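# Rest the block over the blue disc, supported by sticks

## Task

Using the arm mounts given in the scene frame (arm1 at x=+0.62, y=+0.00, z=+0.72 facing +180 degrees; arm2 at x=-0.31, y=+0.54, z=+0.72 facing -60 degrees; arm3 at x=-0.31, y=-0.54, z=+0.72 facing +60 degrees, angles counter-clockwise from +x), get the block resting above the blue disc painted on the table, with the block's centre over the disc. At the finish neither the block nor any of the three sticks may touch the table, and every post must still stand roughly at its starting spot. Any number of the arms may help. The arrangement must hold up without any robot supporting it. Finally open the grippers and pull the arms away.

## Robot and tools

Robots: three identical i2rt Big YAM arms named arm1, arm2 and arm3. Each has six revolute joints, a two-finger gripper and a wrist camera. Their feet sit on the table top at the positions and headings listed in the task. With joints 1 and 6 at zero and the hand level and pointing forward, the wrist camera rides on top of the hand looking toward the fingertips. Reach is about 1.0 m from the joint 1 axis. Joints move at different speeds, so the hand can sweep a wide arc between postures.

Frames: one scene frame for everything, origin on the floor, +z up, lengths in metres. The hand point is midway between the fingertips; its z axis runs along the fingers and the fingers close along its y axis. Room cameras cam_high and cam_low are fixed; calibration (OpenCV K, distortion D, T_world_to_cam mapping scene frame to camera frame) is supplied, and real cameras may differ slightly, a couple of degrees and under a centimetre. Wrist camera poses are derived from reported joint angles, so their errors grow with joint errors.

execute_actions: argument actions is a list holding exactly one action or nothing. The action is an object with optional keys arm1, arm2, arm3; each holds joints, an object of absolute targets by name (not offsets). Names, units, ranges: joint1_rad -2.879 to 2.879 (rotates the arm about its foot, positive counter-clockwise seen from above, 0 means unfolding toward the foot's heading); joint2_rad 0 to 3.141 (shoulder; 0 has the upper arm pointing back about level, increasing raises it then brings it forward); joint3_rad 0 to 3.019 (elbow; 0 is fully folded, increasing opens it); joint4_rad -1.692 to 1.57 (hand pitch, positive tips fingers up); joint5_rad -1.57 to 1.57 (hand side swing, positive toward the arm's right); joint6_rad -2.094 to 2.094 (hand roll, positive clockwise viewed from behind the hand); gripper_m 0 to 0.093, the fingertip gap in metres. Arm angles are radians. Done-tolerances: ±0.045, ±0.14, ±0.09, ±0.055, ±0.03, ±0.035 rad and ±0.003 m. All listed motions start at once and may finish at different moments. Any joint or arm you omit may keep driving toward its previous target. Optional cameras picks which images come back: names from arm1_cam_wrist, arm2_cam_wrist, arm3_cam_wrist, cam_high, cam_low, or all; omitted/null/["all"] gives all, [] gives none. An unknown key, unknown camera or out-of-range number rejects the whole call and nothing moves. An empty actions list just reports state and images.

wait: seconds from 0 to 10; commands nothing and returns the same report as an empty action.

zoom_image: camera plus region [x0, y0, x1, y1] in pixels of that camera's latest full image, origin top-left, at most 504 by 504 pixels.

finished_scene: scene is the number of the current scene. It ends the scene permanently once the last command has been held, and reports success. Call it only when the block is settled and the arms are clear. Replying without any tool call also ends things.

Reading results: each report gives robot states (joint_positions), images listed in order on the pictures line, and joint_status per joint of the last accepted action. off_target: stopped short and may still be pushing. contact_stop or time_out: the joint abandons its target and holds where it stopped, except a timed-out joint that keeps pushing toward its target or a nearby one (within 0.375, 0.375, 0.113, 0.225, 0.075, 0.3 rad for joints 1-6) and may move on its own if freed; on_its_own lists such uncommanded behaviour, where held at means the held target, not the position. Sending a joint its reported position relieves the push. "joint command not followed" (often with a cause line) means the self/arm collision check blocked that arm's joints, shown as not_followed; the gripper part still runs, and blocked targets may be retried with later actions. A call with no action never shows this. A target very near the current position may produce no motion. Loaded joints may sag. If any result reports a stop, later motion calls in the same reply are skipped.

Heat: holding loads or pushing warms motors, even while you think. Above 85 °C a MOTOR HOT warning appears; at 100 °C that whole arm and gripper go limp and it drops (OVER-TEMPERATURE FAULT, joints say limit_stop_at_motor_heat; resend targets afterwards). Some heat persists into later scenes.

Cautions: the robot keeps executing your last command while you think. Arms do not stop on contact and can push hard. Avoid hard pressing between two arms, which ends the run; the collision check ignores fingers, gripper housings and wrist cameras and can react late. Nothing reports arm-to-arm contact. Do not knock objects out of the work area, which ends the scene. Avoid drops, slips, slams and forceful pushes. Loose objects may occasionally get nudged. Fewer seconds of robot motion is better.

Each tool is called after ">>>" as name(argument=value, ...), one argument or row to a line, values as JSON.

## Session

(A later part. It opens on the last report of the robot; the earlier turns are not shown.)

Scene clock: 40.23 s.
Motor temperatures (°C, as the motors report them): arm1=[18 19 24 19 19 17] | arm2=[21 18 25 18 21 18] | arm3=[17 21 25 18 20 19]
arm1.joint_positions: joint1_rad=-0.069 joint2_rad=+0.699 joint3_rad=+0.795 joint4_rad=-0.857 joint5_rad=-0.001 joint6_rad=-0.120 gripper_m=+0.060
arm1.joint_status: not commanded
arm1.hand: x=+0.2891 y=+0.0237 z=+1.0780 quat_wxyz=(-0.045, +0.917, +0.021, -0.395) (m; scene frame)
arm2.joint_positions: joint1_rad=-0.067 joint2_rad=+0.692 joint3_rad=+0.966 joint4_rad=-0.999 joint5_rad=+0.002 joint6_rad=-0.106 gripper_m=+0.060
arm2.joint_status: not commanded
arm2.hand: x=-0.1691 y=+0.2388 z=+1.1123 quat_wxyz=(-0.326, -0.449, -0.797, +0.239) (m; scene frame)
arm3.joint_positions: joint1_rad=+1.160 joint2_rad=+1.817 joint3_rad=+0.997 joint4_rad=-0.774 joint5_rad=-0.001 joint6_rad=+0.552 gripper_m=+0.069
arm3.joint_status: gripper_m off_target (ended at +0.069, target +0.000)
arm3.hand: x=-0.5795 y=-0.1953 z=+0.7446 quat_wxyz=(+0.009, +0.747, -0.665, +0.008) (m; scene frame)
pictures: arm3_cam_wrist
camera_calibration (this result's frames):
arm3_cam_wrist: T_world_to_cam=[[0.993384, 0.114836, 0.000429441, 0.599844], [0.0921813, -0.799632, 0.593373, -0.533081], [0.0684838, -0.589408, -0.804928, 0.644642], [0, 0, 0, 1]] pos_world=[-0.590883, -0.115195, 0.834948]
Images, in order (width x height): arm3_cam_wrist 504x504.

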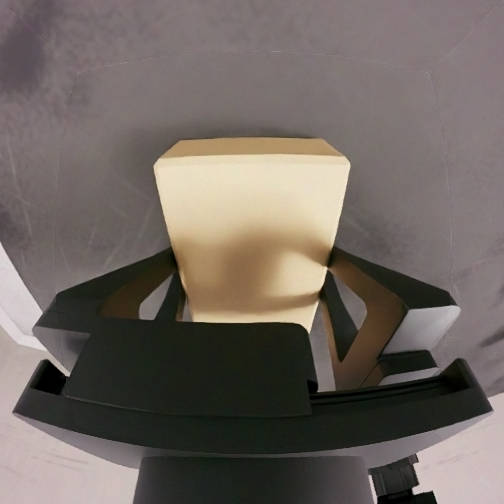

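>>> execute_actions(
  actions=[
    {"arm3":{"joints":{"joint2_rad":1.2,"joint3_rad":1.1,"joint4_rad":-1.45}},"arm1":{"joints":{"joint2_rad":0.4,"joint4_rad":-1.3}},"arm2":{"joints":{"joint2_rad":0.4,"joint4_rad":-1.3}}},
  ],
  cameras=[],
)

>>> execute_actions(
  actions=[
    {"arm3":{"joints":{"joint1_rad":-0.038,"joint6_rad":0,"joint2_rad":1.6,"joint3_rad":1.65,"joint4_rad":-1.58}}},
  ],
  cameras=[],
)

>>> execute_actions(
  actions=[
    {"arm3":{"joints":{"joint2_rad":2.01,"joint3_rad":1.94,"joint4_rad":-1.435}}},
  ],
  cameras=["arm3_cam_wrist","cam_low","cam_high"],
)

Scene clock: 42.53 s.
Motor temperatures (°C, as the motors report them): arm1=[18 19 24 19 19 17] | arm2=[21 18 25 18 21 18] | arm3=[17 21 25 18 20 19]
arm1.joint_positions: joint1_rad=-0.069 joint2_rad=+0.393 joint3_rad=+0.795 joint4_rad=-1.285 joint5_rad=-0.001 joint6_rad=-0.120 gripper_m=+0.060
arm1.joint_status: all done
arm1.hand: x=+0.4171 y=+0.0133 z=+1.0817 quat_wxyz=(-0.039, +0.940, +0.021, -0.339) (m; scene frame)
arm2.joint_positions: joint1_rad=-0.067 joint2_rad=+0.396 joint3_rad=+0.966 joint4_rad=-1.290 joint5_rad=+0.002 joint6_rad=-0.106 gripper_m=+0.060
arm2.joint_status: all done
arm2.hand: x=-0.2195 y=+0.3478 z=+1.1326 quat_wxyz=(-0.329, -0.449, -0.795, +0.241) (m; scene frame)
arm3.joint_positions: joint1_rad=+1.160 joint2_rad=+1.200 joint3_rad=+1.055 joint4_rad=-1.433 joint5_rad=-0.001 joint6_rad=+0.552 gripper_m=+0.069
arm3.joint_status: all done
arm3.hand: x=-0.5073 y=-0.2812 z=+0.9949 quat_wxyz=(+0.008, +0.747, -0.665, +0.000) (m; scene frame)
pictures: none
No camera images: the call's "cameras" was empty. Leave "cameras" out to get every camera's image.

Scene clock: 44.17 s.
Motor temperatures (°C, as the motors report them): arm1=[18 19 24 19 19 17] | arm2=[21 18 25 18 21 18] | arm3=[17 21 26 18 20 19]
arm1.joint_positions: joint1_rad=-0.069 joint2_rad=+0.393 joint3_rad=+0.795 joint4_rad=-1.285 joint5_rad=-0.001 joint6_rad=-0.120 gripper_m=+0.060
arm1.joint_status: not commanded
arm1.hand: x=+0.4171 y=+0.0133 z=+1.0817 quat_wxyz=(-0.039, +0.940, +0.021, -0.339) (m; scene frame)
arm2.joint_positions: joint1_rad=-0.067 joint2_rad=+0.396 joint3_rad=+0.966 joint4_rad=-1.290 joint5_rad=+0.002 joint6_rad=-0.106 gripper_m=+0.060
arm2.joint_status: not commanded
arm2.hand: x=-0.2195 y=+0.3478 z=+1.1326 quat_wxyz=(-0.329, -0.449, -0.795, +0.241) (m; scene frame)
arm3.joint_positions: joint1_rad=-0.045 joint2_rad=+1.640 joint3_rad=+1.593 joint4_rad=-1.563 joint5_rad=+0.003 joint6_rad=+0.013 gripper_m=+0.069
arm3.joint_status: all done
arm3.hand: x=-0.0561 y=-0.1175 z=+1.0205 quat_wxyz=(+0.024, +0.488, -0.872, +0.010) (m; scene frame)
pictures: none
No camera images: the call's "cameras" was empty. Leave "cameras" out to get every camera's image.

Scene clock: 45.50 s.
Motor temperatures (°C, as the motors report them): arm1=[18 19 25 19 19 17] | arm2=[21 18 26 18 21 18] | arm3=[17 22 26 18 20 19]
arm1.joint_positions: joint1_rad=-0.069 joint2_rad=+0.393 joint3_rad=+0.795 joint4_rad=-1.285 joint5_rad=-0.001 joint6_rad=-0.120 gripper_m=+0.060
arm1.joint_status: not commanded
arm1.hand: x=+0.4171 y=+0.0133 z=+1.0817 quat_wxyz=(-0.039, +0.940, +0.021, -0.339) (m; scene frame)
arm2.joint_positions: joint1_rad=-0.067 joint2_rad=+0.396 joint3_rad=+0.966 joint4_rad=-1.290 joint5_rad=+0.002 joint6_rad=-0.106 gripper_m=+0.060
arm2.joint_status: not commanded
arm2.hand: x=-0.2195 y=+0.3478 z=+1.1326 quat_wxyz=(-0.329, -0.449, -0.795, +0.241) (m; scene frame)
arm3.joint_positions: joint1_rad=-0.045 joint2_rad=+2.053 joint3_rad=+1.885 joint4_rad=-1.441 joint5_rad=+0.003 joint6_rad=+0.012 gripper_m=+0.069
arm3.joint_status: all done
arm3.hand: x=+0.0125 y=-0.0003 z=+0.9039 quat_wxyz=(+0.023, +0.488, -0.872, +0.010) (m; scene frame)
pictures: arm3_cam_wrist, cam_high, cam_low
camera_calibration (this result's frames):
arm3_cam_wrist: T_world_to_cam=[[0.852247, -0.523132, -0.00287488, -0.00613682], [-0.41108, -0.673079, 0.614799, -0.539322], [-0.323556, -0.522779, -0.788679, 0.837437], [0, 0, 0, 1]] pos_world=[0.0544831, 0.0715772, 0.992026]
Images, in order (width x height): arm3_cam_wrist 504x504, cam_high 672x504, cam_low 672x504.

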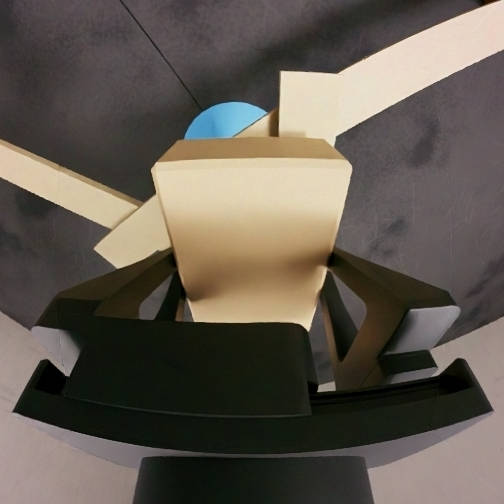

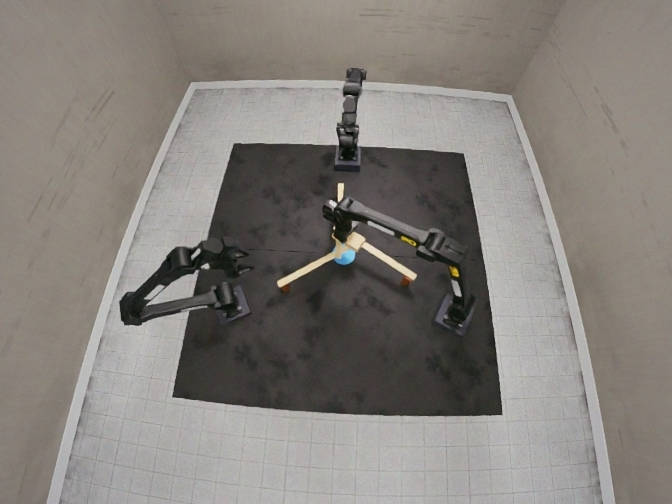

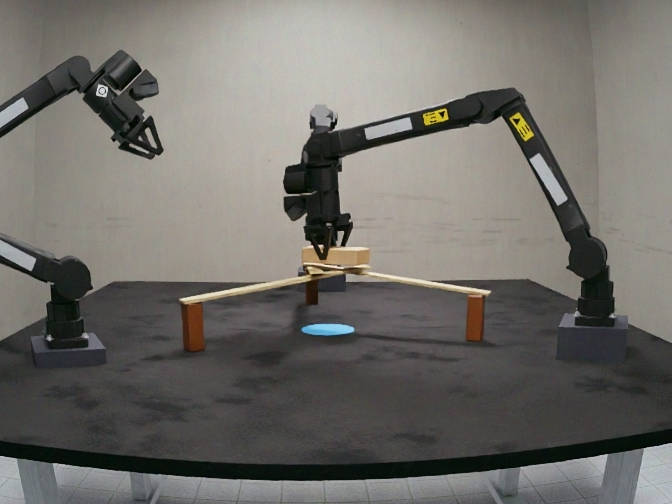

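>>> execute_actions(
  actions=[
    {"arm3":{"joints":{"joint1_rad":-0.018}}},
  ],
  cameras=[],
)

>>> execute_actions(
  actions=[
    {"arm3":{"joints":{"joint2_rad":2.035,"joint4_rad":-1.41}}},
  ],
  cameras=["cam_low"],
)

>>> zoom_image(
  camera="cam_low",
  region=[260, 210, 420, 300],
)

Scene clock: 46.80 s.
Motor temperatures (°C, as the motors report them): arm1=[18 19 25 19 19 17] | arm2=[21 18 26 18 21 18] | arm3=[17 22 27 18 20 19]
arm1.joint_positions: joint1_rad=-0.069 joint2_rad=+0.393 joint3_rad=+0.795 joint4_rad=-1.285 joint5_rad=-0.001 joint6_rad=-0.120 gripper_m=+0.060
arm1.joint_status: not commanded
arm1.hand: x=+0.4171 y=+0.0133 z=+1.0817 quat_wxyz=(-0.039, +0.940, +0.021, -0.339) (m; scene frame)
arm2.joint_positions: joint1_rad=-0.067 joint2_rad=+0.396 joint3_rad=+0.966 joint4_rad=-1.290 joint5_rad=+0.002 joint6_rad=-0.106 gripper_m=+0.060
arm2.joint_status: not commanded
arm2.hand: x=-0.2195 y=+0.3478 z=+1.1326 quat_wxyz=(-0.329, -0.449, -0.795, +0.241) (m; scene frame)
arm3.joint_positions: joint1_rad=-0.022 joint2_rad=+2.053 joint3_rad=+1.885 joint4_rad=-1.441 joint5_rad=+0.003 joint6_rad=+0.012 gripper_m=+0.069
arm3.joint_status: all done
arm3.hand: x=+0.0003 y=+0.0068 z=+0.9041 quat_wxyz=(+0.023, +0.498, -0.867, +0.010) (m; scene frame)
pictures: none
No camera images: the call's "cameras" was empty. Leave "cameras" out to get every camera's image.

Scene clock: 47.37 s.
Motor temperatures (°C, as the motors report them): arm1=[18 19 25 19 19 17] | arm2=[21 18 26 18 21 18] | arm3=[17 22 27 18 20 19]
arm1.joint_positions: joint1_rad=-0.069 joint2_rad=+0.393 joint3_rad=+0.795 joint4_rad=-1.285 joint5_rad=-0.001 joint6_rad=-0.120 gripper_m=+0.060
arm1.joint_status: not commanded
arm1.hand: x=+0.4171 y=+0.0133 z=+1.0817 quat_wxyz=(-0.039, +0.940, +0.021, -0.339) (m; scene frame)
arm2.joint_positions: joint1_rad=-0.067 joint2_rad=+0.396 joint3_rad=+0.966 joint4_rad=-1.290 joint5_rad=+0.002 joint6_rad=-0.106 gripper_m=+0.060
arm2.joint_status: not commanded
arm2.hand: x=-0.2195 y=+0.3478 z=+1.1326 quat_wxyz=(-0.329, -0.449, -0.795, +0.241) (m; scene frame)
arm3.joint_positions: joint1_rad=-0.022 joint2_rad=+2.053 joint3_rad=+1.885 joint4_rad=-1.425 joint5_rad=+0.003 joint6_rad=+0.012 gripper_m=+0.069
arm3.joint_status: all done
arm3.hand: x=+0.0023 y=+0.0102 z=+0.9039 quat_wxyz=(+0.016, +0.498, -0.867, +0.006) (m; scene frame)
pictures: cam_low
Images, in order (width x height): cam_low 672x504.

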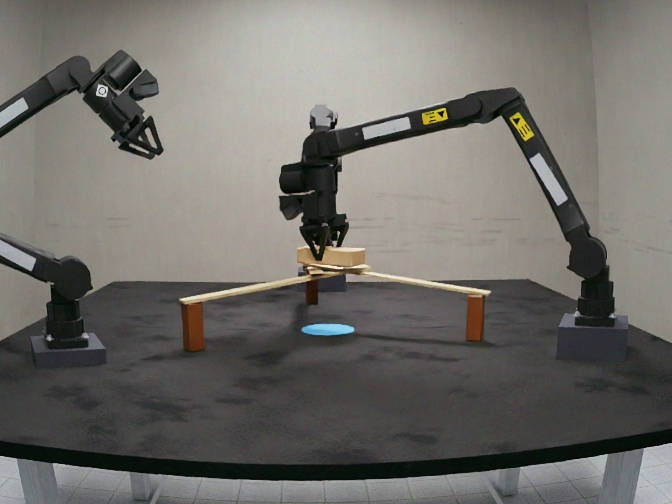

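Region (260, 210, 420, 300) of cam_low's 672x504 image, scaled by 3.150, with more detail than that image has; it fills the top 284 rows of this view, and the rest is white.

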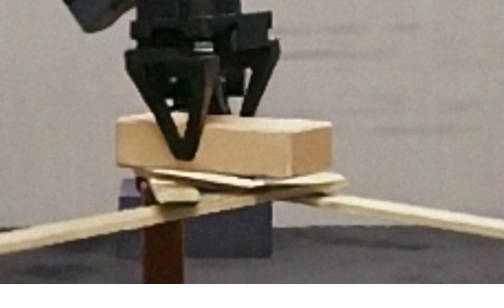

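>>> execute_actions(
  actions=[
    {"arm3":{"joints":{"joint2_rad":2.07,"joint4_rad":-1.39}}},
  ],
  cameras=["cam_low"],
)

>>> zoom_image(
  camera="cam_low",
  region=[260, 210, 420, 300],
)

Scene clock: 48.37 s.
Motor temperatures (°C, as the motors report them): arm1=[18 19 25 19 19 17] | arm2=[21 18 26 18 21 18] | arm3=[17 23 27 18 20 19]
arm1.joint_positions: joint1_rad=-0.069 joint2_rad=+0.393 joint3_rad=+0.795 joint4_rad=-1.285 joint5_rad=-0.001 joint6_rad=-0.120 gripper_m=+0.060
arm1.joint_status: not commanded
arm1.hand: x=+0.4171 y=+0.0133 z=+1.0817 quat_wxyz=(-0.039, +0.940, +0.021, -0.339) (m; scene frame)
arm2.joint_positions: joint1_rad=-0.067 joint2_rad=+0.396 joint3_rad=+0.966 joint4_rad=-1.290 joint5_rad=+0.002 joint6_rad=-0.106 gripper_m=+0.060
arm2.joint_status: not commanded
arm2.hand: x=-0.2195 y=+0.3478 z=+1.1326 quat_wxyz=(-0.329, -0.449, -0.795, +0.241) (m; scene frame)
arm3.joint_positions: joint1_rad=-0.022 joint2_rad=+2.073 joint3_rad=+1.886 joint4_rad=-1.406 joint5_rad=+0.003 joint6_rad=+0.012 gripper_m=+0.069
arm3.joint_status: all done
arm3.hand: x=+0.0046 y=+0.0145 z=+0.8922 quat_wxyz=(+0.016, +0.498, -0.867, +0.005) (m; scene frame)
pictures: cam_low
Images, in order (width x height): cam_low 672x504.

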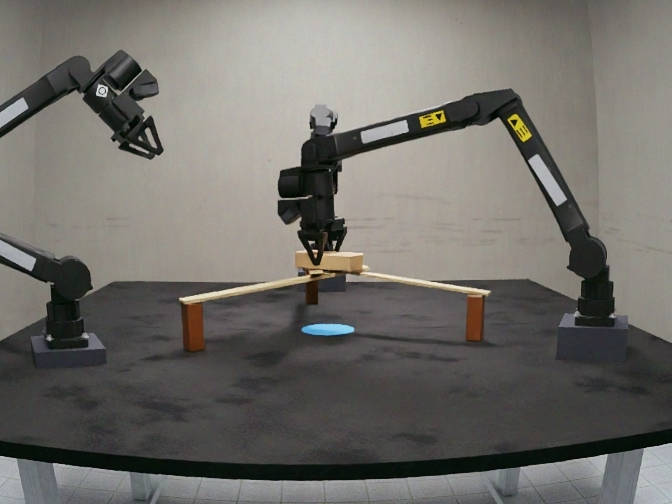

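Region (260, 210, 420, 300) of cam_low's 672x504 image, scaled by 3.150, with more detail than that image has; it fills the top 284 rows of this view, and the rest is white.

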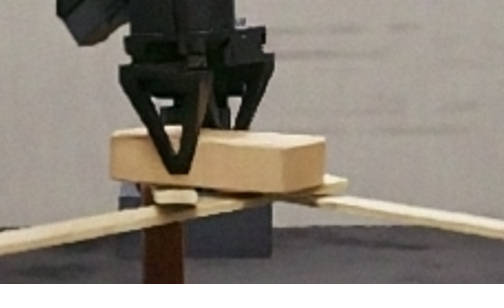

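>>> execute_actions(
  actions=[
    {"arm3":{"joints":{"gripper_m":0.093}}},
  ],
  cameras=[],
)

>>> execute_actions(
  actions=[
    {"arm3":{"joints":{"joint2_rad":1.3}}},
  ],
  cameras=["cam_low","cam_high","arm3_cam_wrist"],
)

Scene clock: 49.30 s.
Motor temperatures (°C, as the motors report them): arm1=[18 19 25 19 19 17] | arm2=[21 18 26 18 21 18] | arm3=[17 23 27 18 20 19]
arm1.joint_positions: joint1_rad=-0.069 joint2_rad=+0.393 joint3_rad=+0.795 joint4_rad=-1.285 joint5_rad=-0.001 joint6_rad=-0.120 gripper_m=+0.060
arm1.joint_status: not commanded
arm1.hand: x=+0.4171 y=+0.0133 z=+1.0817 quat_wxyz=(-0.039, +0.940, +0.021, -0.339) (m; scene frame)
arm2.joint_positions: joint1_rad=-0.067 joint2_rad=+0.396 joint3_rad=+0.966 joint4_rad=-1.290 joint5_rad=+0.002 joint6_rad=-0.106 gripper_m=+0.060
arm2.joint_status: not commanded
arm2.hand: x=-0.2195 y=+0.3478 z=+1.1326 quat_wxyz=(-0.329, -0.449, -0.795, +0.241) (m; scene frame)
arm3.joint_positions: joint1_rad=-0.022 joint2_rad=+2.073 joint3_rad=+1.886 joint4_rad=-1.406 joint5_rad=+0.003 joint6_rad=+0.012 gripper_m=+0.093
arm3.joint_status: all done
arm3.hand: x=+0.0046 y=+0.0145 z=+0.8922 quat_wxyz=(+0.016, +0.498, -0.867, +0.005) (m; scene frame)
pictures: none
No camera images: the call's "cameras" was empty. Leave "cameras" out to get every camera's image.

Scene clock: 51.23 s.
Motor temperatures (°C, as the motors report them): arm1=[18 19 25 19 19 17] | arm2=[21 18 26 18 21 18] | arm3=[17 23 27 18 20 19]
arm1.joint_positions: joint1_rad=-0.069 joint2_rad=+0.393 joint3_rad=+0.795 joint4_rad=-1.285 joint5_rad=-0.001 joint6_rad=-0.120 gripper_m=+0.060
arm1.joint_status: not commanded
arm1.hand: x=+0.4171 y=+0.0133 z=+1.0817 quat_wxyz=(-0.039, +0.940, +0.021, -0.339) (m; scene frame)
arm2.joint_positions: joint1_rad=-0.067 joint2_rad=+0.396 joint3_rad=+0.966 joint4_rad=-1.290 joint5_rad=+0.002 joint6_rad=-0.106 gripper_m=+0.060
arm2.joint_status: not commanded
arm2.hand: x=-0.2195 y=+0.3478 z=+1.1326 quat_wxyz=(-0.329, -0.449, -0.795, +0.241) (m; scene frame)
arm3.joint_positions: joint1_rad=-0.022 joint2_rad=+1.317 joint3_rad=+1.926 joint4_rad=-1.402 joint5_rad=+0.003 joint6_rad=+0.012 gripper_m=+0.093
arm3.joint_status: all done
arm3.hand: x=-0.0658 y=-0.1185 z=+1.3387 quat_wxyz=(-0.321, +0.460, -0.805, -0.193) (m; scene frame)
pictures: arm3_cam_wrist, cam_high, cam_low
camera_calibration (this result's frames):
arm3_cam_wrist: T_world_to_cam=[[0.863457, -0.504224, -0.0141611, 0.0180674], [-0.500084, -0.852018, -0.154863, 0.0849639], [0.0660199, 0.140799, -0.987835, 1.46409], [0, 0, 0, 1]] pos_world=[-0.0697703, -0.124641, 1.45969]
Images, in order (width x height): arm3_cam_wrist 504x504, cam_high 672x504, cam_low 672x504.

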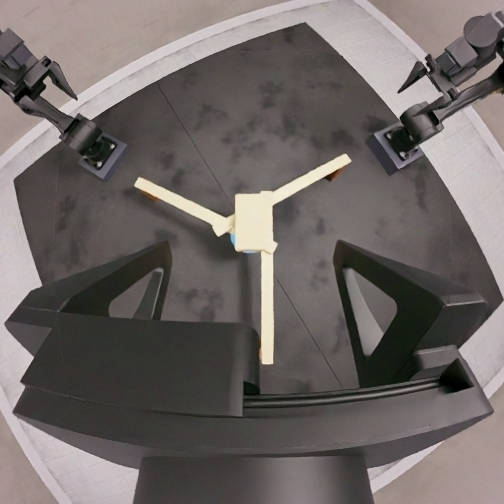

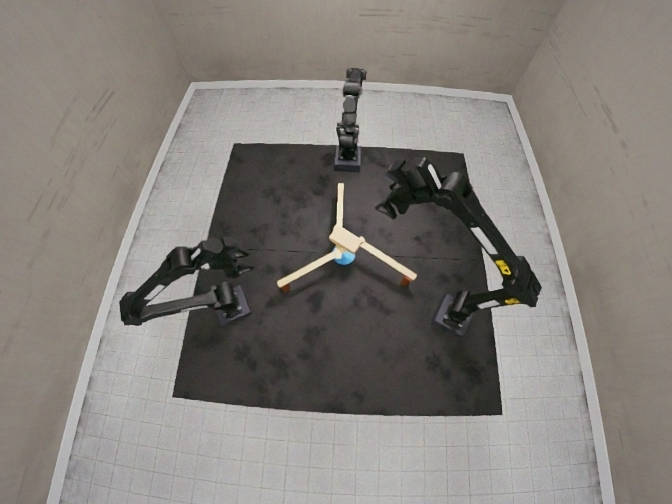

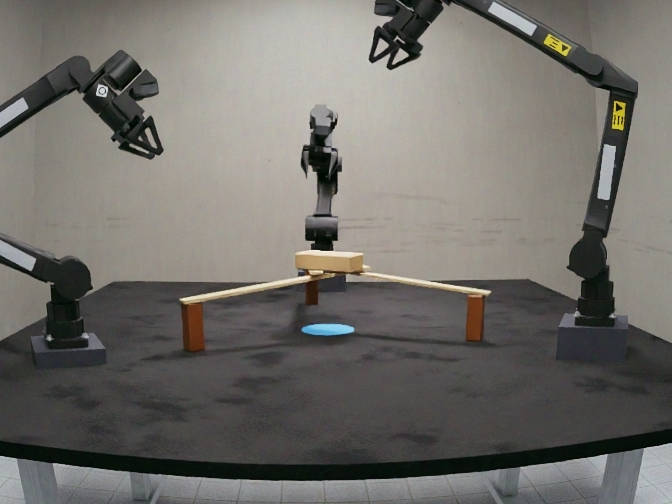

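>>> finished_scene(
  scene=1,
)

The scene is finished: the task was done.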